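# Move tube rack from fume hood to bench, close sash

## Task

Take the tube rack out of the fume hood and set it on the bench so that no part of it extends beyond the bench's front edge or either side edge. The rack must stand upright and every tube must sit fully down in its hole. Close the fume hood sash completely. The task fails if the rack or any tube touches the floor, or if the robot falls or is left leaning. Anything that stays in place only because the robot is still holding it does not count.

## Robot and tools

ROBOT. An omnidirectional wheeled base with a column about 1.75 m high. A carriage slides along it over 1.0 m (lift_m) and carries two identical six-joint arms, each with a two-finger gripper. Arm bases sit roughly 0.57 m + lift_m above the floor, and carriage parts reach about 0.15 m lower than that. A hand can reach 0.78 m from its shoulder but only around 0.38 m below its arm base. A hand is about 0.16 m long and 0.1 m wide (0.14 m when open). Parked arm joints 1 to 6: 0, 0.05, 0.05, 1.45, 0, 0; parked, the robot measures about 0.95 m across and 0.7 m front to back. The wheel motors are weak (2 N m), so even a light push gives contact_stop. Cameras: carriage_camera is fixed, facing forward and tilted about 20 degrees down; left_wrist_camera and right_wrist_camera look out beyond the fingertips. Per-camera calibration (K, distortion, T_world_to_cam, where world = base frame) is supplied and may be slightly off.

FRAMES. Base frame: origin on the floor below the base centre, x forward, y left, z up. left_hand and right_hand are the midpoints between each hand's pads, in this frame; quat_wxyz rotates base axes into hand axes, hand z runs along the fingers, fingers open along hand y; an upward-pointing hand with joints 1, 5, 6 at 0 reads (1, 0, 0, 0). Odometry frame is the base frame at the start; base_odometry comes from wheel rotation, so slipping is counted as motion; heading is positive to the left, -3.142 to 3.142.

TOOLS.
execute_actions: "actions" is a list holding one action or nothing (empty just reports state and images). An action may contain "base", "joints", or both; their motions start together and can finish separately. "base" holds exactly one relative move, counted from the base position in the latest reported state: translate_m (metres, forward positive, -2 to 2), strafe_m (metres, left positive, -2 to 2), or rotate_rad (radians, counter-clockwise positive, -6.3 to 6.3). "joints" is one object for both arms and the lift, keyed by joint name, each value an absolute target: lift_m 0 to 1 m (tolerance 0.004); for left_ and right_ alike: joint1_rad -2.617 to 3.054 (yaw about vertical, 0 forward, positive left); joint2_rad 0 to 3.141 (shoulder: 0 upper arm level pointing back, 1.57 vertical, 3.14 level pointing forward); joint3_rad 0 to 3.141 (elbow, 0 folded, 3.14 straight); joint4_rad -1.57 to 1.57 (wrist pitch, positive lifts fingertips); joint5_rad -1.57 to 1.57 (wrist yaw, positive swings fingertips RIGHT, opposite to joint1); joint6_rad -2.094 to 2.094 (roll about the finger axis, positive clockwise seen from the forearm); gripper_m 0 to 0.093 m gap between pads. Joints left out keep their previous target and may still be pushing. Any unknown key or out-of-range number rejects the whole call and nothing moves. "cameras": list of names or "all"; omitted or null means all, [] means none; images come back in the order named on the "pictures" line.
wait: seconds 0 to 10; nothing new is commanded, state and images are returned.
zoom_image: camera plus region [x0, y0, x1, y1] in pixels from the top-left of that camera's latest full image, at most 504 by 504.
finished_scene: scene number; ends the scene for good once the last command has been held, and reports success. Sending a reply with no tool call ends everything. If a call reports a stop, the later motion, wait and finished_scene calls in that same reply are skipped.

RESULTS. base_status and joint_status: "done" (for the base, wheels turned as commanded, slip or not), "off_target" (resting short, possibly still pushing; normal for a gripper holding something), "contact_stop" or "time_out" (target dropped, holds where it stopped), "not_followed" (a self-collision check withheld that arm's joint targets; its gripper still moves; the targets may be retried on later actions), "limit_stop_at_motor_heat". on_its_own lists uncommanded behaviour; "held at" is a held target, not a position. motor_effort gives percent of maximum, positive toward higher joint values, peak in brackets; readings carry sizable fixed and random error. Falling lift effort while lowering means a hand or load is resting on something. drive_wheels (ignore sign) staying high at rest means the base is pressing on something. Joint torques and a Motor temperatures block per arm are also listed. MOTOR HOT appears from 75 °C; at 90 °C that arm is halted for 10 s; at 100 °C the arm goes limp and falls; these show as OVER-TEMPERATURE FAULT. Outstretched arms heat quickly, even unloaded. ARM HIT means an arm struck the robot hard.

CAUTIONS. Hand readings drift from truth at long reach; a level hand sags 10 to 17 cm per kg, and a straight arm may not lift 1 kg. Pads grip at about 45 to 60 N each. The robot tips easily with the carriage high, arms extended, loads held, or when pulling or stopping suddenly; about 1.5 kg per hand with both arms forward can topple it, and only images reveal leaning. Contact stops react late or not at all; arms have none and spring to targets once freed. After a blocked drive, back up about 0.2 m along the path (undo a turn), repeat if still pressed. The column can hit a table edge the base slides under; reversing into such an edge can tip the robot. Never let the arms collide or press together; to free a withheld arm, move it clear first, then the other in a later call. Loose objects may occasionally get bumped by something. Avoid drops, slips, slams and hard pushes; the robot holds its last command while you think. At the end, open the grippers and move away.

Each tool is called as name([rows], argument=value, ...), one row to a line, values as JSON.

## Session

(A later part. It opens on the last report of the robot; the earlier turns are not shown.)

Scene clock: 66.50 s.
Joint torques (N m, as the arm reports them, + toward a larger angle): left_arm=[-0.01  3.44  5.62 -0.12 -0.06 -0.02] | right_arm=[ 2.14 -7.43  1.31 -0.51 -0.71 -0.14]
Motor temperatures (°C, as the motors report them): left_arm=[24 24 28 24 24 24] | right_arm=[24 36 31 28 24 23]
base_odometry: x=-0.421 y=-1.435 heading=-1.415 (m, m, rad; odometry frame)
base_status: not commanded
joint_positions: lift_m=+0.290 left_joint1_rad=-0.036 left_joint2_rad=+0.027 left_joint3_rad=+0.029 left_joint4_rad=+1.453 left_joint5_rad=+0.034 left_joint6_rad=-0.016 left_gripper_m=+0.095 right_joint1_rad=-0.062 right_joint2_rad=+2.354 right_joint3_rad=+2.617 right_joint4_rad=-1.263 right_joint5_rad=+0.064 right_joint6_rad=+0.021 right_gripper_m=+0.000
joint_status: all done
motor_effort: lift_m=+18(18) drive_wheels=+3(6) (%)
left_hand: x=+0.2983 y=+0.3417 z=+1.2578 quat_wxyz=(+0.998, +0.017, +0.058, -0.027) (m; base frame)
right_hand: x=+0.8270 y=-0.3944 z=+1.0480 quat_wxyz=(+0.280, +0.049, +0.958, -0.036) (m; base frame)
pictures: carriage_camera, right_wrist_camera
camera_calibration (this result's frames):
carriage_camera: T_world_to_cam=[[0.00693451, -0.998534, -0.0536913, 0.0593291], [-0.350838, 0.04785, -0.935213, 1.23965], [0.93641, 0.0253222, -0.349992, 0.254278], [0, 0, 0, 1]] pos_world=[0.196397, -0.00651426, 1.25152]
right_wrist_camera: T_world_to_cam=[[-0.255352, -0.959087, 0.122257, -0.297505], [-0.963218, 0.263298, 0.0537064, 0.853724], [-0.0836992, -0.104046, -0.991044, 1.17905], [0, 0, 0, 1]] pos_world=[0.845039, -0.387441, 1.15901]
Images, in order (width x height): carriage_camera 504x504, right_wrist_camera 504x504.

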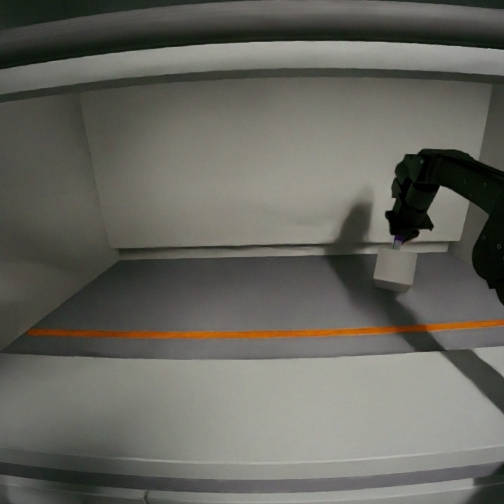

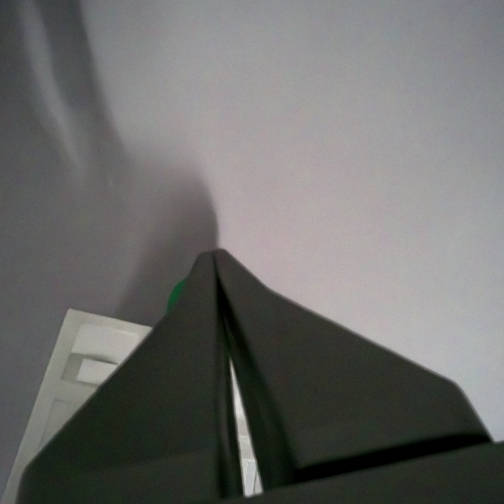

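execute_actions([
  {"joints":{"lift_m":0.41}},
], cameras=["carriage_camera","right_wrist_camera"])

zoom_image(camera="carriage_camera", region=[320, 220, 460, 360])

Scene clock: 68.60 s.
Joint torques (N m, as the arm reports them, + toward a larger angle): left_arm=[-0.02  3.57  5.49 -0.11 -0.03 -0.03] | right_arm=[  0.75 -15.55   4.85   0.7   -0.07  -0.13]
Motor temperatures (°C, as the motors report them): left_arm=[24 24 28 24 24 24] | right_arm=[24 36 31 28 24 23]
base_odometry: x=-0.421 y=-1.435 heading=-1.415 (m, m, rad; odometry frame)
base_status: not commanded
joint_positions: lift_m=+0.410 left_joint1_rad=-0.036 left_joint2_rad=+0.027 left_joint3_rad=+0.029 left_joint4_rad=+1.453 left_joint5_rad=+0.034 left_joint6_rad=-0.016 left_gripper_m=+0.095 right_joint1_rad=-0.045 right_joint2_rad=+2.443 right_joint3_rad=+2.566 right_joint4_rad=-1.478 right_joint5_rad=+0.007 right_joint6_rad=+0.021 right_gripper_m=+0.000
joint_status: all done
motor_effort: lift_m=+24(28) drive_wheels=+3(3) (%)
left_hand: x=+0.2983 y=+0.3417 z=+1.3772 quat_wxyz=(+0.998, +0.017, +0.058, -0.027) (m; base frame)
right_hand: x=+0.7789 y=-0.3727 z=+1.0850 quat_wxyz=(+0.108, +0.033, +0.994, -0.005) (m; base frame)
pictures: carriage_camera, right_wrist_camera
camera_calibration (this result's frames):
carriage_camera: T_world_to_cam=[[0.00693451, -0.998534, -0.0536913, 0.0657421], [-0.350838, 0.04785, -0.935213, 1.35136], [0.93641, 0.0253222, -0.349992, 0.296082], [0, 0, 0, 1]] pos_world=[0.196397, -0.00651426, 1.37096]
right_wrist_camera: T_world_to_cam=[[-0.172681, -0.976579, 0.128354, -0.371035], [-0.892239, 0.21029, 0.399609, 0.349347], [-0.417241, -0.0455179, -0.907655, 1.4051], [0, 0, 0, 1]] pos_world=[0.833897, -0.371851, 1.18337]
Images, in order (width x height): carriage_camera 504x504, right_wrist_camera 504x504.

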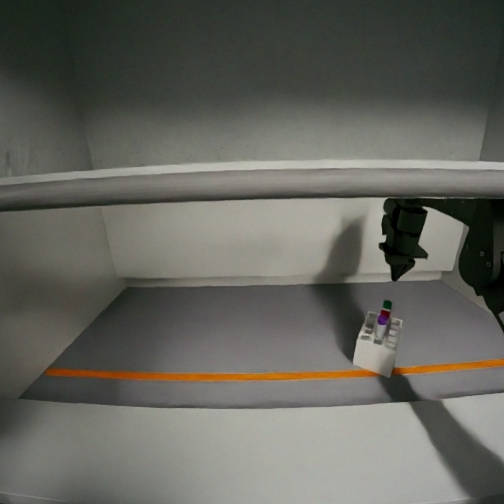

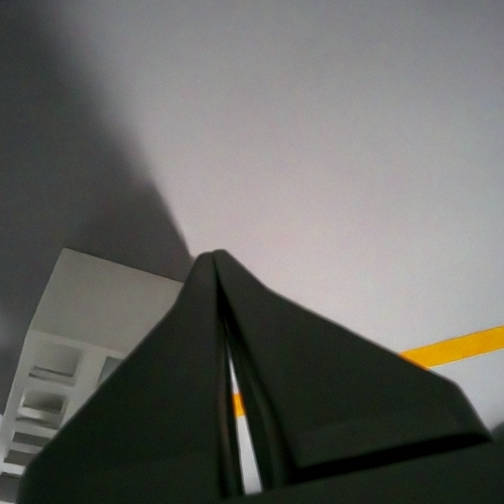

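Region (320, 220, 460, 360) of carriage_camera's 504x504 image, scaled by 3.600, with more detail than that image has.

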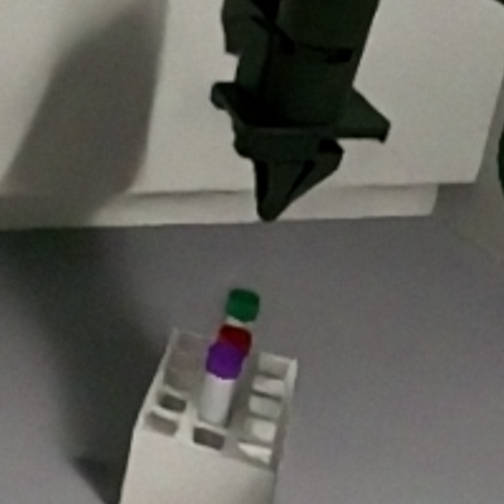

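execute_actions([
  {"base":{"translate_m":-0.3}},
], cameras=[])

execute_actions([
  {"joints":{"right_joint1_rad":0,"right_joint2_rad":1.2,"right_joint3_rad":0.93,"right_joint4_rad":0.3,"right_gripper_m":0.093}},
], cameras=[])

execute_actions([
  {"base":{"strafe_m":0.07},"joints":{"lift_m":0.1}},
])

Scene clock: 74.53 s.
Joint torques (N m, as the arm reports them, + toward a larger angle): left_arm=[-0.06  3.65  5.44 -0.13 -0.05 -0.06] | right_arm=[  0.21 -17.01   5.     0.72  -0.05  -0.17]
Motor temperatures (°C, as the motors report them): left_arm=[24 24 29 24 24 24] | right_arm=[24 39 31 28 24 23]
base_odometry: x=-0.468 y=-1.138 heading=-1.415 (m, m, rad; odometry frame)
base_status: done
joint_positions: lift_m=+0.410 left_joint1_rad=-0.036 left_joint2_rad=+0.026 left_joint3_rad=+0.030 left_joint4_rad=+1.455 left_joint5_rad=+0.034 left_joint6_rad=-0.016 left_gripper_m=+0.095 right_joint1_rad=-0.038 right_joint2_rad=+2.460 right_joint3_rad=+2.562 right_joint4_rad=-1.490 right_joint5_rad=+0.004 right_joint6_rad=+0.021 right_gripper_m=+0.000
joint_status: not commanded
motor_effort: lift_m=+22(24) drive_wheels=-6(43) (%)
left_hand: x=+0.2972 y=+0.3417 z=+1.3777 quat_wxyz=(+0.998, +0.017, +0.056, -0.027) (m; base frame)
right_hand: x=+0.7757 y=-0.3687 z=+1.0746 quat_wxyz=(+0.091, +0.030, +0.995, -0.003) (m; base frame)
pictures: none
No camera images: the call's "cameras" was empty. Leave "cameras" out to get every camera's image.

Scene clock: 76.43 s.
Joint torques (N m, as the arm reports them, + toward a larger angle): left_arm=[ 0.02  3.55  5.55 -0.12 -0.03 -0.04] | right_arm=[ 0.44 -5.21  6.79  2.11  0.   -0.15]
Motor temperatures (°C, as the motors report them): left_arm=[24 24 29 24 24 24] | right_arm=[24 39 31 29 24 23]
base_odometry: x=-0.468 y=-1.138 heading=-1.415 (m, m, rad; odometry frame)
base_status: not commanded
joint_positions: lift_m=+0.410 left_joint1_rad=-0.036 left_joint2_rad=+0.026 left_joint3_rad=+0.030 left_joint4_rad=+1.456 left_joint5_rad=+0.034 left_joint6_rad=-0.016 left_gripper_m=+0.095 right_joint1_rad=-0.007 right_joint2_rad=+1.199 right_joint3_rad=+0.941 right_joint4_rad=+0.291 right_joint5_rad=+0.000 right_joint6_rad=+0.019 right_gripper_m=+0.093
joint_status: all done
motor_effort: lift_m=+23(24) drive_wheels=-3(19) (%)
left_hand: x=+0.2970 y=+0.3417 z=+1.3775 quat_wxyz=(+0.998, +0.017, +0.056, -0.027) (m; base frame)
right_hand: x=+0.6910 y=-0.3515 z=+1.3150 quat_wxyz=(+0.719, +0.009, +0.695, +0.004) (m; base frame)
pictures: none
No camera images: the call's "cameras" was empty. Leave "cameras" out to get every camera's image.

Scene clock: 78.20 s.
Joint torques (N m, as the arm reports them, + toward a larger angle): left_arm=[ 0.07  3.59  5.47 -0.15 -0.02 -0.05] | right_arm=[ 0.54 -5.22  6.91  2.04  0.01 -0.12]
Motor temperatures (°C, as the motors report them): left_arm=[24 24 29 24 24 24] | right_arm=[24 39 31 29 24 23]
base_odometry: x=-0.399 y=-1.127 heading=-1.415 (m, m, rad; odometry frame)
base_status: done
joint_positions: lift_m=+0.100 left_joint1_rad=-0.036 left_joint2_rad=+0.026 left_joint3_rad=+0.030 left_joint4_rad=+1.456 left_joint5_rad=+0.034 left_joint6_rad=-0.016 left_gripper_m=+0.095 right_joint1_rad=-0.007 right_joint2_rad=+1.199 right_joint3_rad=+0.941 right_joint4_rad=+0.294 right_joint5_rad=+0.000 right_joint6_rad=+0.019 right_gripper_m=+0.093
joint_status: all done
motor_effort: lift_m=+22(22) drive_wheels=-2(23) (%)
left_hand: x=+0.2970 y=+0.3417 z=+1.0677 quat_wxyz=(+0.998, +0.018, +0.056, -0.027) (m; base frame)
right_hand: x=+0.6910 y=-0.3515 z=+1.0061 quat_wxyz=(+0.720, +0.009, +0.694, +0.004) (m; base frame)
pictures: carriage_camera, left_wrist_camera, right_wrist_camera
camera_calibration (this result's frames):
carriage_camera: T_world_to_cam=[[0.00693451, -0.998534, -0.0536913, 0.0491075], [-0.350838, 0.04785, -0.935213, 1.06161], [0.93641, 0.0253222, -0.349992, 0.187648], [0, 0, 0, 1]] pos_world=[0.196397, -0.00651426, 1.06114]
left_wrist_camera: T_world_to_cam=[[-0.0554041, -0.991181, -0.12038, 0.48546], [0.699183, 0.0475558, -0.71336, 0.530385], [0.712793, -0.12369, 0.690382, -0.777428], [0, 0, 0, 1]] pos_world=[0.210206, 0.359796, 0.973517]
right_wrist_camera: T_world_to_cam=[[-0.149194, -0.983613, -0.101226, -0.143176], [-0.554402, 0.167977, -0.815121, 1.27176], [0.818767, -0.0654912, -0.570378, 0.0973411], [0, 0, 0, 1]] pos_world=[0.604004, -0.34808, 1.07766]
Images, in order (width x height): carriage_camera 504x504, left_wrist_camera 504x504, right_wrist_camera 504x504.

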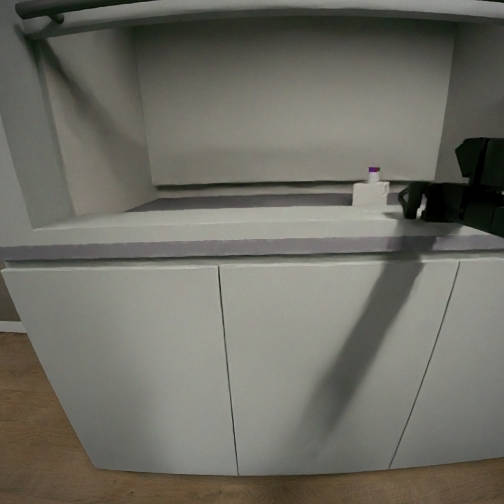

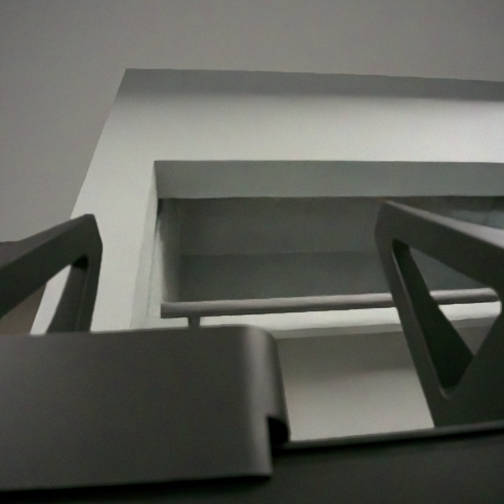

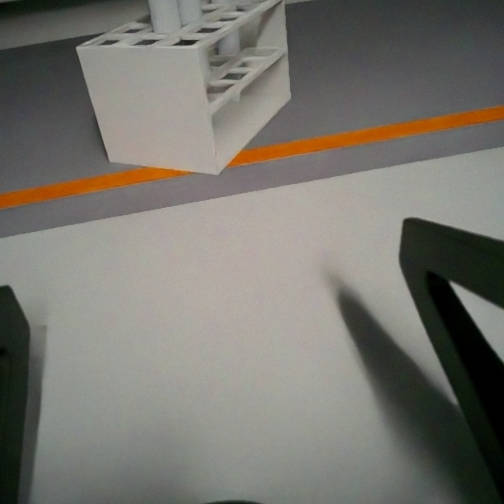

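execute_actions([
  {"base":{"strafe_m":0.16},"joints":{"right_joint5_rad":0.4,"lift_m":0.08}},
], cameras=[])

execute_actions([
  {"base":{"translate_m":0.17}},
], cameras=["carriage_camera","right_wrist_camera"])

Scene clock: 83.43 s.
Joint torques (N m, as the arm reports them, + toward a larger angle): left_arm=[-0.01  3.6   5.47 -0.14 -0.07  0.  ] | right_arm=[ 0.54 -4.35  6.74  1.45 -0.05 -0.29]
Motor temperatures (°C, as the motors report them): left_arm=[24 24 29 24 24 24] | right_arm=[24 38 31 31 24 23]
base_odometry: x=-0.240 y=-1.102 heading=-1.414 (m, m, rad; odometry frame)
base_status: done
joint_positions: lift_m=+0.080 left_joint1_rad=-0.036 left_joint2_rad=+0.026 left_joint3_rad=+0.030 left_joint4_rad=+1.456 left_joint5_rad=+0.035 left_joint6_rad=-0.016 left_gripper_m=+0.095 right_joint1_rad=-0.007 right_joint2_rad=+1.191 right_joint3_rad=+0.941 right_joint4_rad=+0.357 right_joint5_rad=+0.402 right_joint6_rad=+0.033 right_gripper_m=+0.093
joint_status: all done
motor_effort: lift_m=+21(21) drive_wheels=-4(31) (%)
left_hand: x=+0.2971 y=+0.3415 z=+1.0478 quat_wxyz=(+0.998, +0.018, +0.056, -0.027) (m; base frame)
right_hand: x=+0.6736 y=-0.4186 z=+1.0034 quat_wxyz=(+0.731, +0.161, +0.652, -0.124) (m; base frame)
pictures: none
No camera images: the call's "cameras" was empty. Leave "cameras" out to get every camera's image.

Scene clock: 85.37 s.
Joint torques (N m, as the arm reports them, + toward a larger angle): left_arm=[-0.01  3.62  5.69 -0.11 -0.05 -0.04] | right_arm=[ 0.46 -2.38  6.2   1.3  -0.08 -0.03]
Motor temperatures (°C, as the motors report them): left_arm=[24 24 29 24 24 24] | right_arm=[24 37 31 31 24 23]
base_odometry: x=-0.214 y=-1.270 heading=-1.414 (m, m, rad; odometry frame)
base_status: done
joint_positions: lift_m=+0.080 left_joint1_rad=-0.036 left_joint2_rad=+0.026 left_joint3_rad=+0.030 left_joint4_rad=+1.456 left_joint5_rad=+0.035 left_joint6_rad=-0.016 left_gripper_m=+0.095 right_joint1_rad=-0.006 right_joint2_rad=+1.170 right_joint3_rad=+0.949 right_joint4_rad=+0.368 right_joint5_rad=+0.406 right_joint6_rad=+0.012 right_gripper_m=+0.093
joint_status: not commanded
motor_effort: lift_m=+21(21) drive_wheels=-2(37) (%)
left_hand: x=+0.2971 y=+0.3416 z=+1.0478 quat_wxyz=(+0.998, +0.018, +0.056, -0.027) (m; base frame)
right_hand: x=+0.6672 y=-0.4187 z=+1.0177 quat_wxyz=(+0.742, +0.158, +0.638, -0.129) (m; base frame)
pictures: carriage_camera, right_wrist_camera
camera_calibration (this result's frames):
carriage_camera: T_world_to_cam=[[0.00693451, -0.998534, -0.0536913, 0.0480383], [-0.350838, 0.04785, -0.935213, 1.04299], [0.93641, 0.0253222, -0.349992, 0.180678], [0, 0, 0, 1]] pos_world=[0.196397, -0.00651426, 1.04123]
right_wrist_camera: T_world_to_cam=[[-0.509003, -0.844887, -0.164563, 0.150981], [-0.350779, 0.37819, -0.856695, 1.27384], [0.786047, -0.378335, -0.488869, -0.0730517], [0, 0, 0, 1]] pos_world=[0.581107, -0.381829, 1.08042]
Images, in order (width x height): carriage_camera 504x504, right_wrist_camera 504x504.

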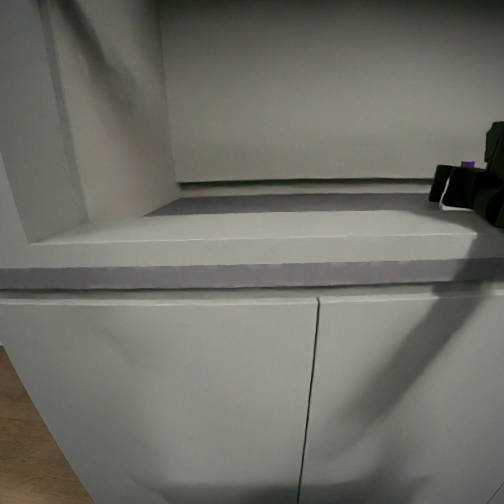

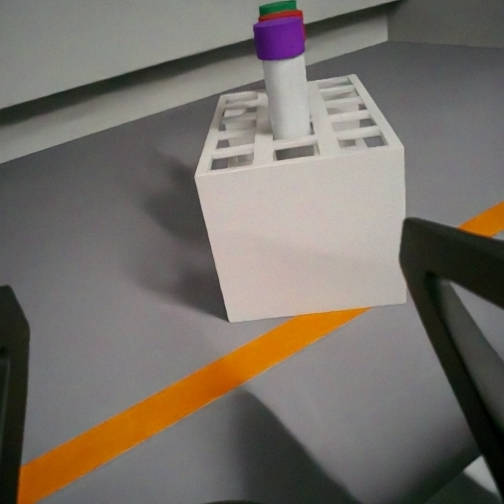

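execute_actions([
  {"base":{"strafe_m":-0.05},"joints":{"lift_m":0.105}},
], cameras=["right_wrist_camera"])

execute_actions([
  {"base":{"translate_m":0.04}},
], cameras=["right_wrist_camera"])

Scene clock: 88.17 s.
Joint torques (N m, as the arm reports them, + toward a larger angle): left_arm=[-0.03  3.52  5.4  -0.14 -0.03 -0.01] | right_arm=[ 0.35 -4.59  6.22  1.87 -0.03 -0.07]
Motor temperatures (°C, as the motors report them): left_arm=[24 24 29 24 24 24] | right_arm=[24 36 32 31 24 23]
base_odometry: x=-0.263 y=-1.278 heading=-1.414 (m, m, rad; odometry frame)
base_status: done
joint_positions: lift_m=+0.105 left_joint1_rad=-0.036 left_joint2_rad=+0.026 left_joint3_rad=+0.030 left_joint4_rad=+1.456 left_joint5_rad=+0.034 left_joint6_rad=-0.016 left_gripper_m=+0.095 right_joint1_rad=-0.006 right_joint2_rad=+1.193 right_joint3_rad=+0.949 right_joint4_rad=+0.308 right_joint5_rad=+0.404 right_joint6_rad=+0.012 right_gripper_m=+0.093
joint_status: all done
motor_effort: lift_m=+24(29) drive_wheels=-3(25) (%)
left_hand: x=+0.2971 y=+0.3417 z=+1.0725 quat_wxyz=(+0.998, +0.017, +0.056, -0.027) (m; base frame)
right_hand: x=+0.6750 y=-0.4185 z=+1.0197 quat_wxyz=(+0.715, +0.152, +0.669, -0.135) (m; base frame)
pictures: right_wrist_camera
camera_calibration (this result's frames):
right_wrist_camera: T_world_to_cam=[[-0.519606, -0.845591, -0.122418, 0.11936], [-0.42118, 0.378158, -0.824381, 1.29276], [0.743382, -0.376793, -0.552639, 0.0162706], [0, 0, 0, 1]] pos_world=[0.59441, -0.381808, 1.08933]
Images, in order (width x height): right_wrist_camera 504x504.

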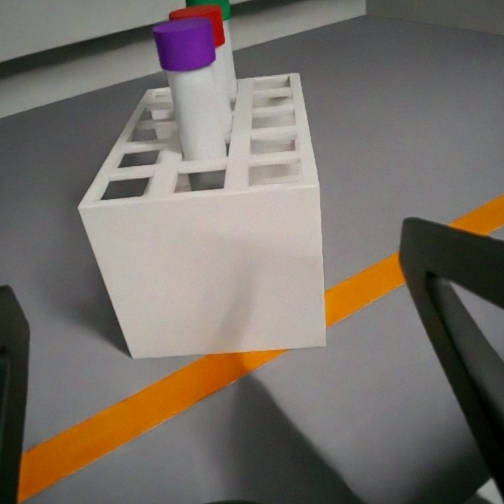

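Scene clock: 89.27 s.
Joint torques (N m, as the arm reports them, + toward a larger angle): left_arm=[-0.05  3.58  5.53 -0.12 -0.05 -0.04] | right_arm=[ 0.52 -4.83  6.22  1.88 -0.06 -0.09]
Motor temperatures (°C, as the motors report them): left_arm=[24 24 29 24 24 24] | right_arm=[24 36 32 31 24 23]
base_odometry: x=-0.257 y=-1.318 heading=-1.414 (m, m, rad; odometry frame)
base_status: done
joint_positions: lift_m=+0.105 left_joint1_rad=-0.036 left_joint2_rad=+0.026 left_joint3_rad=+0.030 left_joint4_rad=+1.456 left_joint5_rad=+0.034 left_joint6_rad=-0.016 left_gripper_m=+0.095 right_joint1_rad=-0.006 right_joint2_rad=+1.193 right_joint3_rad=+0.949 right_joint4_rad=+0.304 right_joint5_rad=+0.404 right_joint6_rad=+0.012 right_gripper_m=+0.093
joint_status: not commanded
motor_effort: lift_m=+24(24) drive_wheels=-5(22) (%)
left_hand: x=+0.2971 y=+0.3417 z=+1.0725 quat_wxyz=(+0.998, +0.017, +0.056, -0.027) (m; base frame)
right_hand: x=+0.6751 y=-0.4185 z=+1.0186 quat_wxyz=(+0.713, +0.152, +0.670, -0.135) (m; base frame)
pictures: right_wrist_camera
camera_calibration (this result's frames):
right_wrist_camera: T_world_to_cam=[[-0.520161, -0.845587, -0.120061, 0.117239], [-0.424949, 0.37818, -0.822434, 1.29249], [0.740845, -0.376778, -0.556046, 0.020826], [0, 0, 0, 1]] pos_world=[0.594795, -0.381811, 1.08864]
Images, in order (width x height): right_wrist_camera 504x504.

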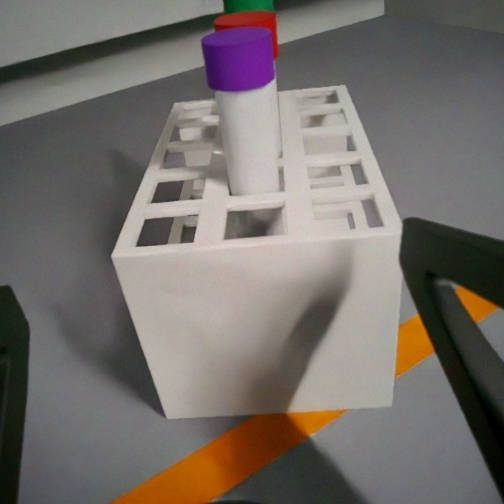

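execute_actions([
  {"base":{"strafe_m":-0.042}},
], cameras=["right_wrist_camera"])

execute_actions([
  {"base":{"translate_m":0.045}},
], cameras=["right_wrist_camera","carriage_camera"])

Scene clock: 100.27 s.
Joint torques (N m, as the arm reports them, + toward a larger angle): left_arm=[-0.1   3.78  5.61 -0.13 -0.05 -0.03] | right_arm=[ 0.38 -4.71  6.12  1.93 -0.06 -0.03]
Motor temperatures (°C, as the motors report them): left_arm=[24 24 29 24 24 24] | right_arm=[24 34 32 33 24 23]
base_odometry: x=-0.299 y=-1.324 heading=-1.414 (m, m, rad; odometry frame)
base_status: done
joint_positions: lift_m=+0.105 left_joint1_rad=-0.036 left_joint2_rad=+0.026 left_joint3_rad=+0.030 left_joint4_rad=+1.456 left_joint5_rad=+0.034 left_joint6_rad=-0.016 left_gripper_m=+0.095 right_joint1_rad=-0.006 right_joint2_rad=+1.193 right_joint3_rad=+0.949 right_joint4_rad=+0.304 right_joint5_rad=+0.404 right_joint6_rad=+0.012 right_gripper_m=+0.093
joint_status: not commanded
motor_effort: lift_m=+24(24) drive_wheels=-2(27) (%)
left_hand: x=+0.2971 y=+0.3417 z=+1.0725 quat_wxyz=(+0.998, +0.017, +0.056, -0.027) (m; base frame)
right_hand: x=+0.6751 y=-0.4185 z=+1.0186 quat_wxyz=(+0.713, +0.152, +0.671, -0.135) (m; base frame)
pictures: right_wrist_camera
camera_calibration (this result's frames):
right_wrist_camera: T_world_to_cam=[[-0.519839, -0.845788, -0.120042, 0.116983], [-0.425093, 0.378, -0.822443, 1.29251], [0.740988, -0.376509, -0.556038, 0.0208376], [0, 0, 0, 1]] pos_world=[0.594808, -0.381779, 1.08864]
Images, in order (width x height): right_wrist_camera 504x504.

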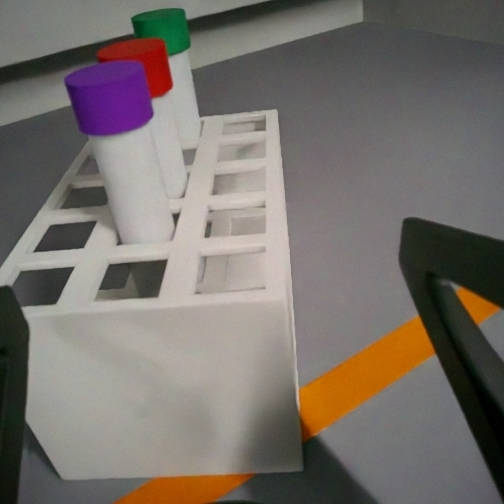

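Scene clock: 101.40 s.
Joint torques (N m, as the arm reports them, + toward a larger angle): left_arm=[-0.04  3.51  5.56 -0.12 -0.05 -0.02] | right_arm=[ 0.52 -4.86  6.09  1.91 -0.02 -0.07]
Motor temperatures (°C, as the motors report them): left_arm=[24 24 29 24 24 24] | right_arm=[24 34 32 33 24 23]
base_odometry: x=-0.292 y=-1.369 heading=-1.414 (m, m, rad; odometry frame)
base_status: done
joint_positions: lift_m=+0.105 left_joint1_rad=-0.036 left_joint2_rad=+0.026 left_joint3_rad=+0.030 left_joint4_rad=+1.456 left_joint5_rad=+0.034 left_joint6_rad=-0.016 left_gripper_m=+0.095 right_joint1_rad=-0.006 right_joint2_rad=+1.193 right_joint3_rad=+0.949 right_joint4_rad=+0.307 right_joint5_rad=+0.403 right_joint6_rad=+0.015 right_gripper_m=+0.093
joint_status: not commanded
motor_effort: lift_m=+24(24) drive_wheels=-4(22) (%)
left_hand: x=+0.2971 y=+0.3417 z=+1.0725 quat_wxyz=(+0.998, +0.017, +0.056, -0.027) (m; base frame)
right_hand: x=+0.6752 y=-0.4184 z=+1.0193 quat_wxyz=(+0.715, +0.153, +0.669, -0.134) (m; base frame)
pictures: carriage_camera, right_wrist_camera
camera_calibration (this result's frames):
carriage_camera: T_world_to_cam=[[0.00693451, -0.998534, -0.0536913, 0.0493629], [-0.350838, 0.04785, -0.935213, 1.06606], [0.93641, 0.0253222, -0.349992, 0.189313], [0, 0, 0, 1]] pos_world=[0.196397, -0.00651426, 1.0659]
right_wrist_camera: T_world_to_cam=[[-0.518613, -0.84597, -0.123996, 0.120293], [-0.422367, 0.379575, -0.823122, 1.29249], [0.743402, -0.37451, -0.554162, 0.0185128], [0, 0, 0, 1]] pos_world=[0.594528, -0.381899, 1.08905]
Images, in order (width x height): carriage_camera 504x504, right_wrist_camera 504x504.

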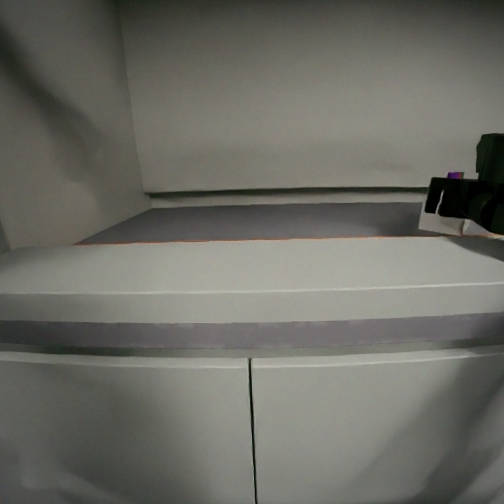

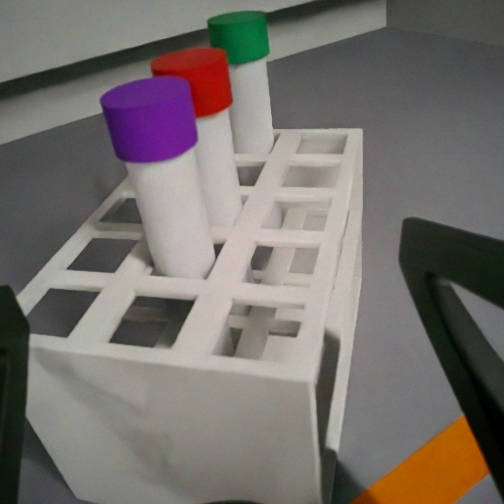

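execute_actions([
  {"joints":{"right_joint5_rad":0.3,"lift_m":0.095}},
], cameras=["right_wrist_camera"])

execute_actions([
  {"base":{"translate_m":0.03}},
], cameras=["right_wrist_camera","carriage_camera"])

Scene clock: 103.53 s.
Joint torques (N m, as the arm reports them, + toward a larger angle): left_arm=[-0.01  3.54  5.62 -0.15 -0.05 -0.02] | right_arm=[ 0.43 -4.92  6.25  1.9  -0.08 -0.13]
Motor temperatures (°C, as the motors report them): left_arm=[24 24 29 24 24 24] | right_arm=[24 33 32 33 24 23]
base_odometry: x=-0.292 y=-1.369 heading=-1.414 (m, m, rad; odometry frame)
base_status: not commanded
joint_positions: lift_m=+0.095 left_joint1_rad=-0.036 left_joint2_rad=+0.026 left_joint3_rad=+0.030 left_joint4_rad=+1.456 left_joint5_rad=+0.034 left_joint6_rad=-0.016 left_gripper_m=+0.095 right_joint1_rad=-0.006 right_joint2_rad=+1.195 right_joint3_rad=+0.949 right_joint4_rad=+0.310 right_joint5_rad=+0.308 right_joint6_rad=+0.018 right_gripper_m=+0.093
joint_status: all done
motor_effort: lift_m=+22(22) drive_wheels=-3(4) (%)
left_hand: x=+0.2970 y=+0.3417 z=+1.0627 quat_wxyz=(+0.998, +0.017, +0.056, -0.027) (m; base frame)
right_hand: x=+0.6814 y=-0.4030 z=+1.0098 quat_wxyz=(+0.721, +0.120, +0.675, -0.100) (m; base frame)
pictures: right_wrist_camera
camera_calibration (this result's frames):
right_wrist_camera: T_world_to_cam=[[-0.435384, -0.891845, -0.122694, 0.0588057], [-0.454577, 0.335433, -0.825133, 1.28773], [0.777046, -0.303476, -0.551455, 0.0173678], [0, 0, 0, 1]] pos_world=[0.597481, -0.374232, 1.07934]
Images, in order (width x height): right_wrist_camera 504x504.

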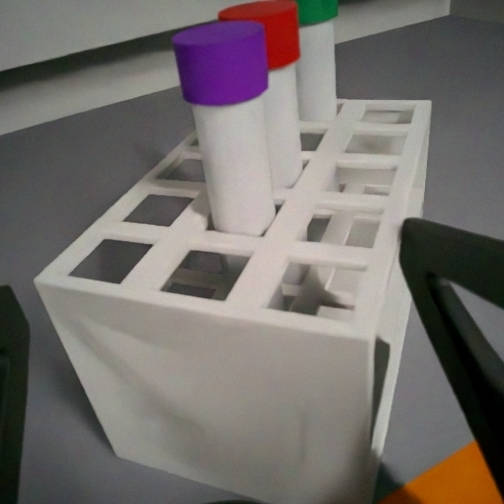

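Scene clock: 104.50 s.
Joint torques (N m, as the arm reports them, + toward a larger angle): left_arm=[-0.14  3.56  5.55 -0.12 -0.08 -0.03] | right_arm=[ 0.43 -4.82  6.23  1.9  -0.05 -0.14]
Motor temperatures (°C, as the motors report them): left_arm=[24 24 29 24 24 24] | right_arm=[24 33 32 34 24 23]
base_odometry: x=-0.287 y=-1.399 heading=-1.415 (m, m, rad; odometry frame)
base_status: done
joint_positions: lift_m=+0.095 left_joint1_rad=-0.036 left_joint2_rad=+0.026 left_joint3_rad=+0.030 left_joint4_rad=+1.456 left_joint5_rad=+0.034 left_joint6_rad=-0.016 left_gripper_m=+0.095 right_joint1_rad=-0.006 right_joint2_rad=+1.195 right_joint3_rad=+0.949 right_joint4_rad=+0.307 right_joint5_rad=+0.307 right_joint6_rad=+0.018 right_gripper_m=+0.093
joint_status: not commanded
motor_effort: lift_m=+22(21) drive_wheels=-3(33) (%)
left_hand: x=+0.2970 y=+0.3417 z=+1.0627 quat_wxyz=(+0.998, +0.017, +0.056, -0.027) (m; base frame)
right_hand: x=+0.6815 y=-0.4029 z=+1.0091 quat_wxyz=(+0.720, +0.119, +0.676, -0.100) (m; base frame)
pictures: carriage_camera, right_wrist_camera
camera_calibration (this result's frames):
carriage_camera: T_world_to_cam=[[0.00693451, -0.998534, -0.0536913, 0.048839], [-0.350838, 0.04785, -0.935213, 1.05693], [0.93641, 0.0253222, -0.349992, 0.185897], [0, 0, 0, 1]] pos_world=[0.196397, -0.00651426, 1.05614]
right_wrist_camera: T_world_to_cam=[[-0.435077, -0.89218, -0.121339, 0.0571544], [-0.457349, 0.335062, -0.823751, 1.28748], [0.77559, -0.302901, -0.553815, 0.0205471], [0, 0, 0, 1]] pos_world=[0.597756, -0.374169, 1.07887]
Images, in order (width x height): carriage_camera 504x504, right_wrist_camera 504x504.

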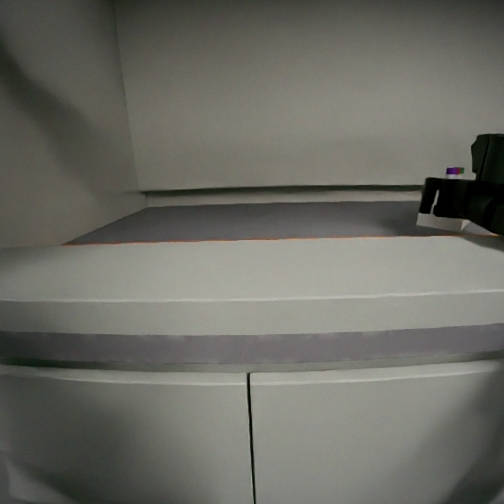

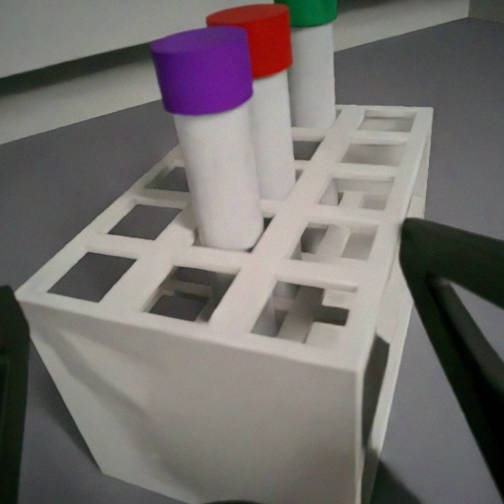

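execute_actions([
  {"base":{"translate_m":0.025},"joints":{"right_gripper_m":0.085,"lift_m":0.085}},
], cameras=[])

execute_actions([
  {"joints":{"right_gripper_m":0.05}},
], cameras=["right_wrist_camera","carriage_camera"])

Scene clock: 107.20 s.
Joint torques (N m, as the arm reports them, + toward a larger angle): left_arm=[-0.01  3.51  5.66 -0.19 -0.05 -0.01] | right_arm=[ 0.44 -2.86  5.36  1.94 -0.04 -0.11]
Motor temperatures (°C, as the motors report them): left_arm=[24 24 29 24 24 24] | right_arm=[24 33 32 34 24 23]
base_odometry: x=-0.284 y=-1.423 heading=-1.415 (m, m, rad; odometry frame)
base_status: done
joint_positions: lift_m=+0.085 left_joint1_rad=-0.036 left_joint2_rad=+0.026 left_joint3_rad=+0.030 left_joint4_rad=+1.457 left_joint5_rad=+0.034 left_joint6_rad=-0.016 left_gripper_m=+0.095 right_joint1_rad=-0.006 right_joint2_rad=+1.176 right_joint3_rad=+0.961 right_joint4_rad=+0.301 right_joint5_rad=+0.306 right_joint6_rad=+0.019 right_gripper_m=+0.085
joint_status: all done
motor_effort: lift_m=+19(20) drive_wheels=-2(29) (%)
left_hand: x=+0.2967 y=+0.3417 z=+1.0530 quat_wxyz=(+0.998, +0.017, +0.055, -0.027) (m; base frame)
right_hand: x=+0.6762 y=-0.4027 z=+1.0115 quat_wxyz=(+0.729, +0.120, +0.667, -0.098) (m; base frame)
pictures: none
No camera images: the call's "cameras" was empty. Leave "cameras" out to get every camera's image.

Scene clock: 107.73 s.
Joint torques (N m, as the arm reports them, + toward a larger angle): left_arm=[-0.05  3.57  5.46 -0.15 -0.04  0.  ] | right_arm=[ 0.44 -3.    5.39  1.96 -0.06 -0.15]
Motor temperatures (°C, as the motors report them): left_arm=[24 24 29 24 24 24] | right_arm=[24 33 32 34 24 23]
base_odometry: x=-0.284 y=-1.423 heading=-1.415 (m, m, rad; odometry frame)
base_status: not commanded
joint_positions: lift_m=+0.085 left_joint1_rad=-0.036 left_joint2_rad=+0.026 left_joint3_rad=+0.030 left_joint4_rad=+1.457 left_joint5_rad=+0.034 left_joint6_rad=-0.016 left_gripper_m=+0.095 right_joint1_rad=-0.006 right_joint2_rad=+1.176 right_joint3_rad=+0.961 right_joint4_rad=+0.301 right_joint5_rad=+0.305 right_joint6_rad=+0.019 right_gripper_m=+0.050
joint_status: all done
motor_effort: lift_m=+19(19) drive_wheels=-2(2) (%)
left_hand: x=+0.2967 y=+0.3417 z=+1.0530 quat_wxyz=(+0.998, +0.017, +0.055, -0.027) (m; base frame)
right_hand: x=+0.6763 y=-0.4026 z=+1.0115 quat_wxyz=(+0.729, +0.120, +0.667, -0.098) (m; base frame)
pictures: carriage_camera, right_wrist_camera
camera_calibration (this result's frames):
carriage_camera: T_world_to_cam=[[0.00693451, -0.998534, -0.0536913, 0.0483143], [-0.350838, 0.04785, -0.935213, 1.04779], [0.93641, 0.0253222, -0.349992, 0.182477], [0, 0, 0, 1]] pos_world=[0.196397, -0.00651426, 1.04637]
right_wrist_camera: T_world_to_cam=[[-0.430385, -0.892837, -0.132703, 0.0634927], [-0.436251, 0.334452, -0.835361, 1.28424], [0.790224, -0.301635, -0.533444, -0.00396848], [0, 0, 0, 1]] pos_world=[0.590715, -0.374026, 1.07912]
Images, in order (width x height): carriage_camera 504x504, right_wrist_camera 504x504.

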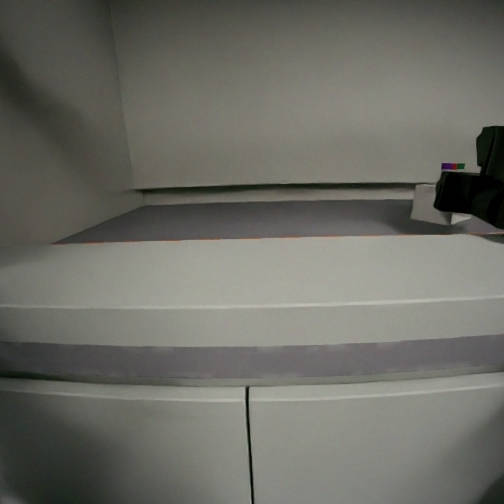

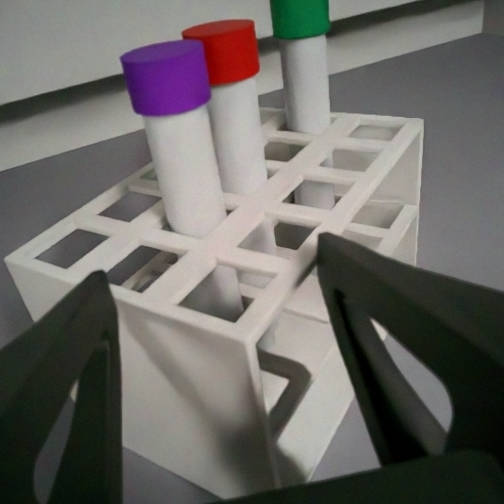

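execute_actions([
  {"base":{"translate_m":-0.3},"joints":{"right_gripper_m":0.093}},
], cameras=[])

execute_actions([
  {"joints":{"right_joint2_rad":2.4,"right_joint3_rad":2.5,"right_joint4_rad":-1.57,"right_joint5_rad":0,"right_joint6_rad":-0.9,"lift_m":0.44}},
], cameras=[])

execute_actions([
  {"base":{"translate_m":0.3}},
], cameras=["right_wrist_camera","carriage_camera"])

Scene clock: 114.40 s.
Joint torques (N m, as the arm reports them, + toward a larger angle): left_arm=[ 0.01  3.61  5.43 -0.15 -0.06 -0.05] | right_arm=[ 0.41 -3.95  5.15  1.94 -0.04 -0.09]
Motor temperatures (°C, as the motors report them): left_arm=[24 24 30 24 24 24] | right_arm=[24 32 32 35 24 23]
base_odometry: x=-0.330 y=-1.127 heading=-1.415 (m, m, rad; odometry frame)
base_status: done
joint_positions: lift_m=+0.085 left_joint1_rad=-0.036 left_joint2_rad=+0.026 left_joint3_rad=+0.030 left_joint4_rad=+1.457 left_joint5_rad=+0.034 left_joint6_rad=-0.016 left_gripper_m=+0.095 right_joint1_rad=-0.006 right_joint2_rad=+1.187 right_joint3_rad=+0.961 right_joint4_rad=+0.308 right_joint5_rad=+0.303 right_joint6_rad=+0.016 right_gripper_m=+0.093
joint_status: all done
motor_effort: lift_m=+20(20) drive_wheels=-3(43) (%)
left_hand: x=+0.2967 y=+0.3417 z=+1.0530 quat_wxyz=(+0.998, +0.017, +0.055, -0.027) (m; base frame)
right_hand: x=+0.6791 y=-0.4023 z=+1.0090 quat_wxyz=(+0.728, +0.118, +0.668, -0.098) (m; base frame)
pictures: none
No camera images: the call's "cameras" was empty. Leave "cameras" out to get every camera's image.

Scene clock: 116.37 s.
Joint torques (N m, as the arm reports them, + toward a larger angle): left_arm=[-0.08  3.6   5.47 -0.13 -0.07 -0.05] | right_arm=[  0.18 -19.9    7.54   0.37   0.    -0.23]
Motor temperatures (°C, as the motors report them): left_arm=[24 24 30 24 24 24] | right_arm=[24 33 32 34 24 23]
base_odometry: x=-0.330 y=-1.127 heading=-1.415 (m, m, rad; odometry frame)
base_status: not commanded
joint_positions: lift_m=+0.440 left_joint1_rad=-0.036 left_joint2_rad=+0.026 left_joint3_rad=+0.030 left_joint4_rad=+1.456 left_joint5_rad=+0.034 left_joint6_rad=-0.016 left_gripper_m=+0.095 right_joint1_rad=-0.004 right_joint2_rad=+2.445 right_joint3_rad=+2.476 right_joint4_rad=-1.554 right_joint5_rad=-0.006 right_joint6_rad=-0.891 right_gripper_m=+0.093
joint_status: all done
joint sent to its limit — the command would take right_joint4_rad past its lower limit, so that joint was sent only as far as its limit.
motor_effort: lift_m=+26(29) drive_wheels=-2(17) (%)
left_hand: x=+0.2969 y=+0.3417 z=+1.4075 quat_wxyz=(+0.998, +0.018, +0.056, -0.027) (m; base frame)
right_hand: x=+0.7462 y=-0.3493 z=+1.0865 quat_wxyz=(+0.023, -0.429, +0.903, -0.008) (m; base frame)
pictures: none
No camera images: the call's "cameras" was empty. Leave "cameras" out to get every camera's image.

Scene clock: 118.83 s.
Joint torques (N m, as the arm reports them, + toward a larger angle): left_arm=[-0.05  3.58  5.53 -0.07 -0.05 -0.03] | right_arm=[ -0.19 -15.96   4.87   0.54  -0.05  -0.21]
Motor temperatures (°C, as the motors report them): left_arm=[24 24 30 24 24 24] | right_arm=[24 34 32 34 24 23]
base_odometry: x=-0.284 y=-1.423 heading=-1.416 (m, m, rad; odometry frame)
base_status: done
joint_positions: lift_m=+0.440 left_joint1_rad=-0.036 left_joint2_rad=+0.027 left_joint3_rad=+0.031 left_joint4_rad=+1.453 left_joint5_rad=+0.033 left_joint6_rad=-0.016 left_gripper_m=+0.095 right_joint1_rad=+0.002 right_joint2_rad=+2.404 right_joint3_rad=+2.513 right_joint4_rad=-1.554 right_joint5_rad=-0.002 right_joint6_rad=-0.892 right_gripper_m=+0.093
joint_status: not commanded
motor_effort: lift_m=+24(39) drive_wheels=-4(98) (%)
left_hand: x=+0.2976 y=+0.3418 z=+1.4078 quat_wxyz=(+0.998, +0.017, +0.057, -0.027) (m; base frame)
right_hand: x=+0.7522 y=-0.3473 z=+1.1154 quat_wxyz=(+0.057, -0.432, +0.900, -0.026) (m; base frame)
pictures: carriage_camera, right_wrist_camera
camera_calibration (this result's frames):
carriage_camera: T_world_to_cam=[[0.00693451, -0.998534, -0.0536913, 0.0673482], [-0.350838, 0.04785, -0.935213, 1.37933], [0.93641, 0.0253222, -0.349992, 0.306552], [0, 0, 0, 1]] pos_world=[0.196397, -0.00651426, 1.40088]
right_wrist_camera: T_world_to_cam=[[0.696762, -0.678309, 0.233281, -1.02219], [-0.683896, -0.530106, 0.501272, -0.219246], [-0.216354, -0.508807, -0.83325, 1.02776], [0, 0, 0, 1]] pos_world=[0.784644, -0.286657, 1.20474]
Images, in order (width x height): carriage_camera 504x504, right_wrist_camera 504x504.

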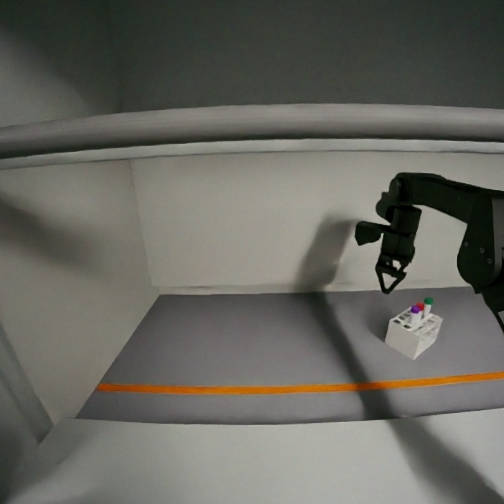

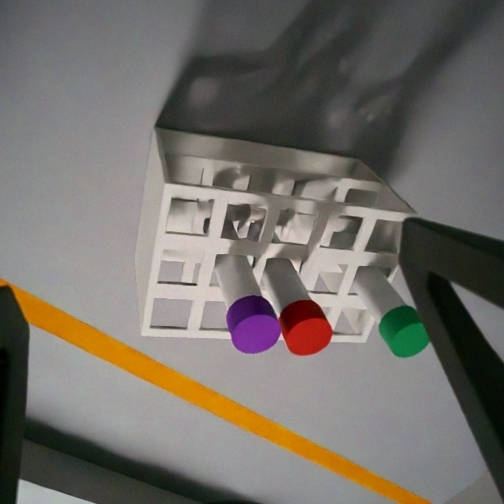

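execute_actions([
  {"base":{"translate_m":-0.05},"joints":{"right_joint1_rad":-0.118,"right_joint6_rad":0.68,"right_joint3_rad":2.45}},
], cameras=[])

execute_actions([
  {"joints":{"lift_m":0.41}},
], cameras=["right_wrist_camera","carriage_camera"])

zoom_image(camera="carriage_camera", region=[340, 220, 480, 360])

Scene clock: 123.67 s.
Joint torques (N m, as the arm reports them, + toward a larger angle): left_arm=[-0.09  3.49  5.38 -0.09 -0.07 -0.04] | right_arm=[  0.67 -15.96   4.49   0.48   0.03  -0.06]
Motor temperatures (°C, as the motors report them): left_arm=[24 24 30 24 24 24] | right_arm=[24 37 32 33 24 23]
base_odometry: x=-0.292 y=-1.374 heading=-1.416 (m, m, rad; odometry frame)
base_status: done
joint_positions: lift_m=+0.440 left_joint1_rad=-0.036 left_joint2_rad=+0.027 left_joint3_rad=+0.031 left_joint4_rad=+1.453 left_joint5_rad=+0.033 left_joint6_rad=-0.016 left_gripper_m=+0.095 right_joint1_rad=-0.126 right_joint2_rad=+2.404 right_joint3_rad=+2.469 right_joint4_rad=-1.559 right_joint5_rad=+0.002 right_joint6_rad=+0.672 right_gripper_m=+0.093
joint_status: all done
motor_effort: lift_m=+24(24) drive_wheels=+4(28) (%)
left_hand: x=+0.2976 y=+0.3418 z=+1.4078 quat_wxyz=(+0.998, +0.017, +0.057, -0.027) (m; base frame)
right_hand: x=+0.7401 y=-0.4088 z=+1.1038 quat_wxyz=(+0.038, +0.388, +0.921, +0.009) (m; base frame)
pictures: none
No camera images: the call's "cameras" was empty. Leave "cameras" out to get every camera's image.

Scene clock: 124.30 s.
Joint torques (N m, as the arm reports them, + toward a larger angle): left_arm=[ 0.03  3.49  5.34 -0.12 -0.05 -0.02] | right_arm=[  0.62 -15.99   4.44   0.46   0.08  -0.06]
Motor temperatures (°C, as the motors report them): left_arm=[24 24 30 24 24 24] | right_arm=[24 37 32 32 24 23]
base_odometry: x=-0.292 y=-1.374 heading=-1.416 (m, m, rad; odometry frame)
base_status: not commanded
joint_positions: lift_m=+0.410 left_joint1_rad=-0.036 left_joint2_rad=+0.027 left_joint3_rad=+0.031 left_joint4_rad=+1.453 left_joint5_rad=+0.034 left_joint6_rad=-0.016 left_gripper_m=+0.095 right_joint1_rad=-0.126 right_joint2_rad=+2.405 right_joint3_rad=+2.469 right_joint4_rad=-1.559 right_joint5_rad=+0.002 right_joint6_rad=+0.672 right_gripper_m=+0.093
joint_status: all done
motor_effort: lift_m=+22(22) drive_wheels=+3(4) (%)
left_hand: x=+0.2976 y=+0.3418 z=+1.3780 quat_wxyz=(+0.998, +0.017, +0.057, -0.027) (m; base frame)
right_hand: x=+0.7399 y=-0.4088 z=+1.0735 quat_wxyz=(+0.037, +0.388, +0.921, +0.009) (m; base frame)
pictures: carriage_camera, right_wrist_camera
camera_calibration (this result's frames):
carriage_camera: T_world_to_cam=[[0.00693451, -0.998534, -0.0536913, 0.0657519], [-0.350838, 0.04785, -0.935213, 1.35153], [0.93641, 0.0253222, -0.349992, 0.296146], [0, 0, 0, 1]] pos_world=[0.196397, -0.00651426, 1.37115]
right_wrist_camera: T_world_to_cam=[[-0.769289, -0.631684, 0.0957563, 0.205868], [-0.492212, 0.681524, 0.541528, 0.0710167], [-0.407335, 0.369459, -0.835211, 1.46127], [0, 0, 0, 1]] pos_world=[0.788555, -0.458238, 1.1623]
Images, in order (width x height): carriage_camera 504x504, right_wrist_camera 504x504.

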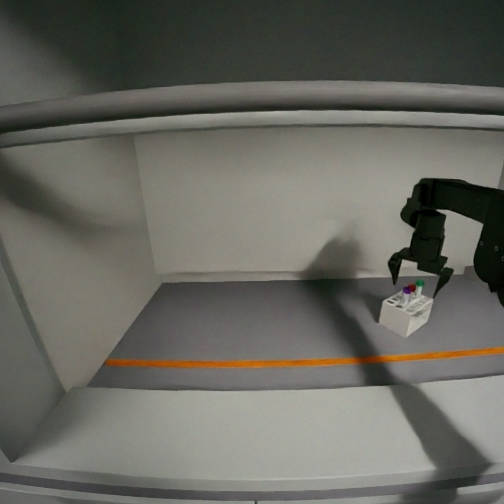

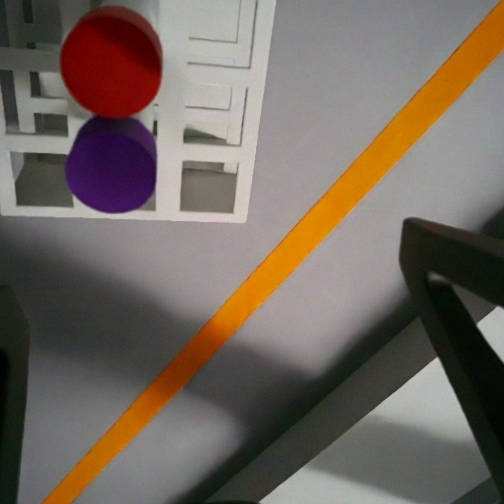

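Region (340, 220, 480, 360) of carriage_camera's 504x504 image, scaled by 3.600, with more detail than that image has.

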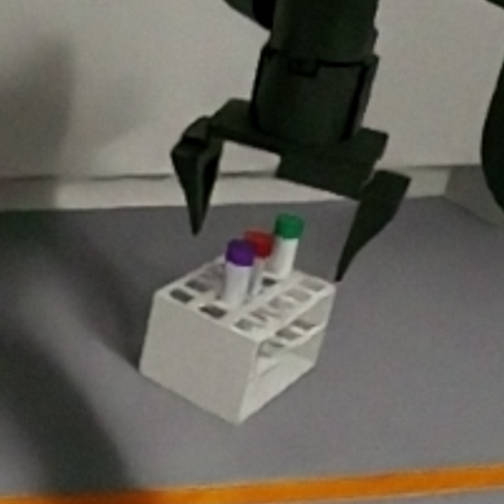

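execute_actions([
  {"base":{"translate_m":0.02},"joints":{"right_joint1_rad":-0.045,"right_joint6_rad":0.75}},
], cameras=["right_wrist_camera","carriage_camera"])

zoom_image(camera="carriage_camera", region=[340, 220, 480, 360])

Scene clock: 127.97 s.
Joint torques (N m, as the arm reports them, + toward a larger angle): left_arm=[-0.01  3.58  5.4  -0.1  -0.04 -0.03] | right_arm=[ -0.65 -16.16   4.34   0.49   0.11  -0.08]
Motor temperatures (°C, as the motors report them): left_arm=[24 24 30 24 24 24] | right_arm=[24 39 32 32 24 23]
base_odometry: x=-0.289 y=-1.394 heading=-1.416 (m, m, rad; odometry frame)
base_status: done
joint_positions: lift_m=+0.410 left_joint1_rad=-0.036 left_joint2_rad=+0.027 left_joint3_rad=+0.031 left_joint4_rad=+1.453 left_joint5_rad=+0.034 left_joint6_rad=-0.016 left_gripper_m=+0.095 right_joint1_rad=-0.038 right_joint2_rad=+2.405 right_joint3_rad=+2.469 right_joint4_rad=-1.560 right_joint5_rad=+0.000 right_joint6_rad=+0.742 right_gripper_m=+0.093
joint_status: all done
motor_effort: lift_m=+21(21) drive_wheels=-1(28) (%)
left_hand: x=+0.2976 y=+0.3418 z=+1.3780 quat_wxyz=(+0.998, +0.017, +0.057, -0.027) (m; base frame)
right_hand: x=+0.7431 y=-0.3663 z=+1.0735 quat_wxyz=(+0.035, +0.380, +0.924, +0.013) (m; base frame)
pictures: carriage_camera, right_wrist_camera
camera_calibration (this result's frames):
carriage_camera: T_world_to_cam=[[0.00693451, -0.998534, -0.0536913, 0.0657519], [-0.350838, 0.04785, -0.935213, 1.35153], [0.93641, 0.0253222, -0.349992, 0.296146], [0, 0, 0, 1]] pos_world=[0.196397, -0.00651426, 1.37115]
right_wrist_camera: T_world_to_cam=[[-0.75706, -0.646944, 0.0912366, 0.225336], [-0.504826, 0.667879, 0.54689, 0.042303], [-0.414742, 0.36797, -0.832218, 1.44863], [0, 0, 0, 1]] pos_world=[0.792757, -0.415527, 1.16188]
Images, in order (width x height): carriage_camera 504x504, right_wrist_camera 504x504.

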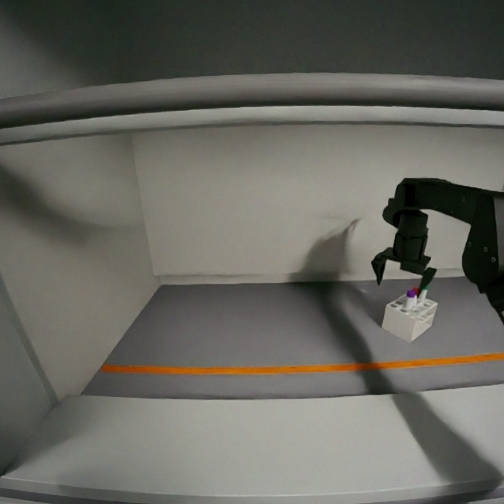

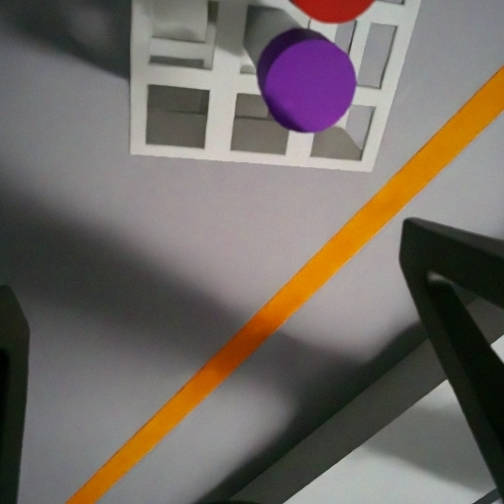

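Region (340, 220, 480, 360) of carriage_camera's 504x504 image, scaled by 3.600, with more detail than that image has.

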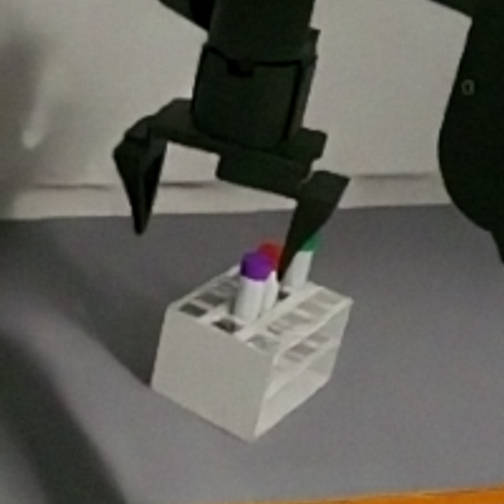

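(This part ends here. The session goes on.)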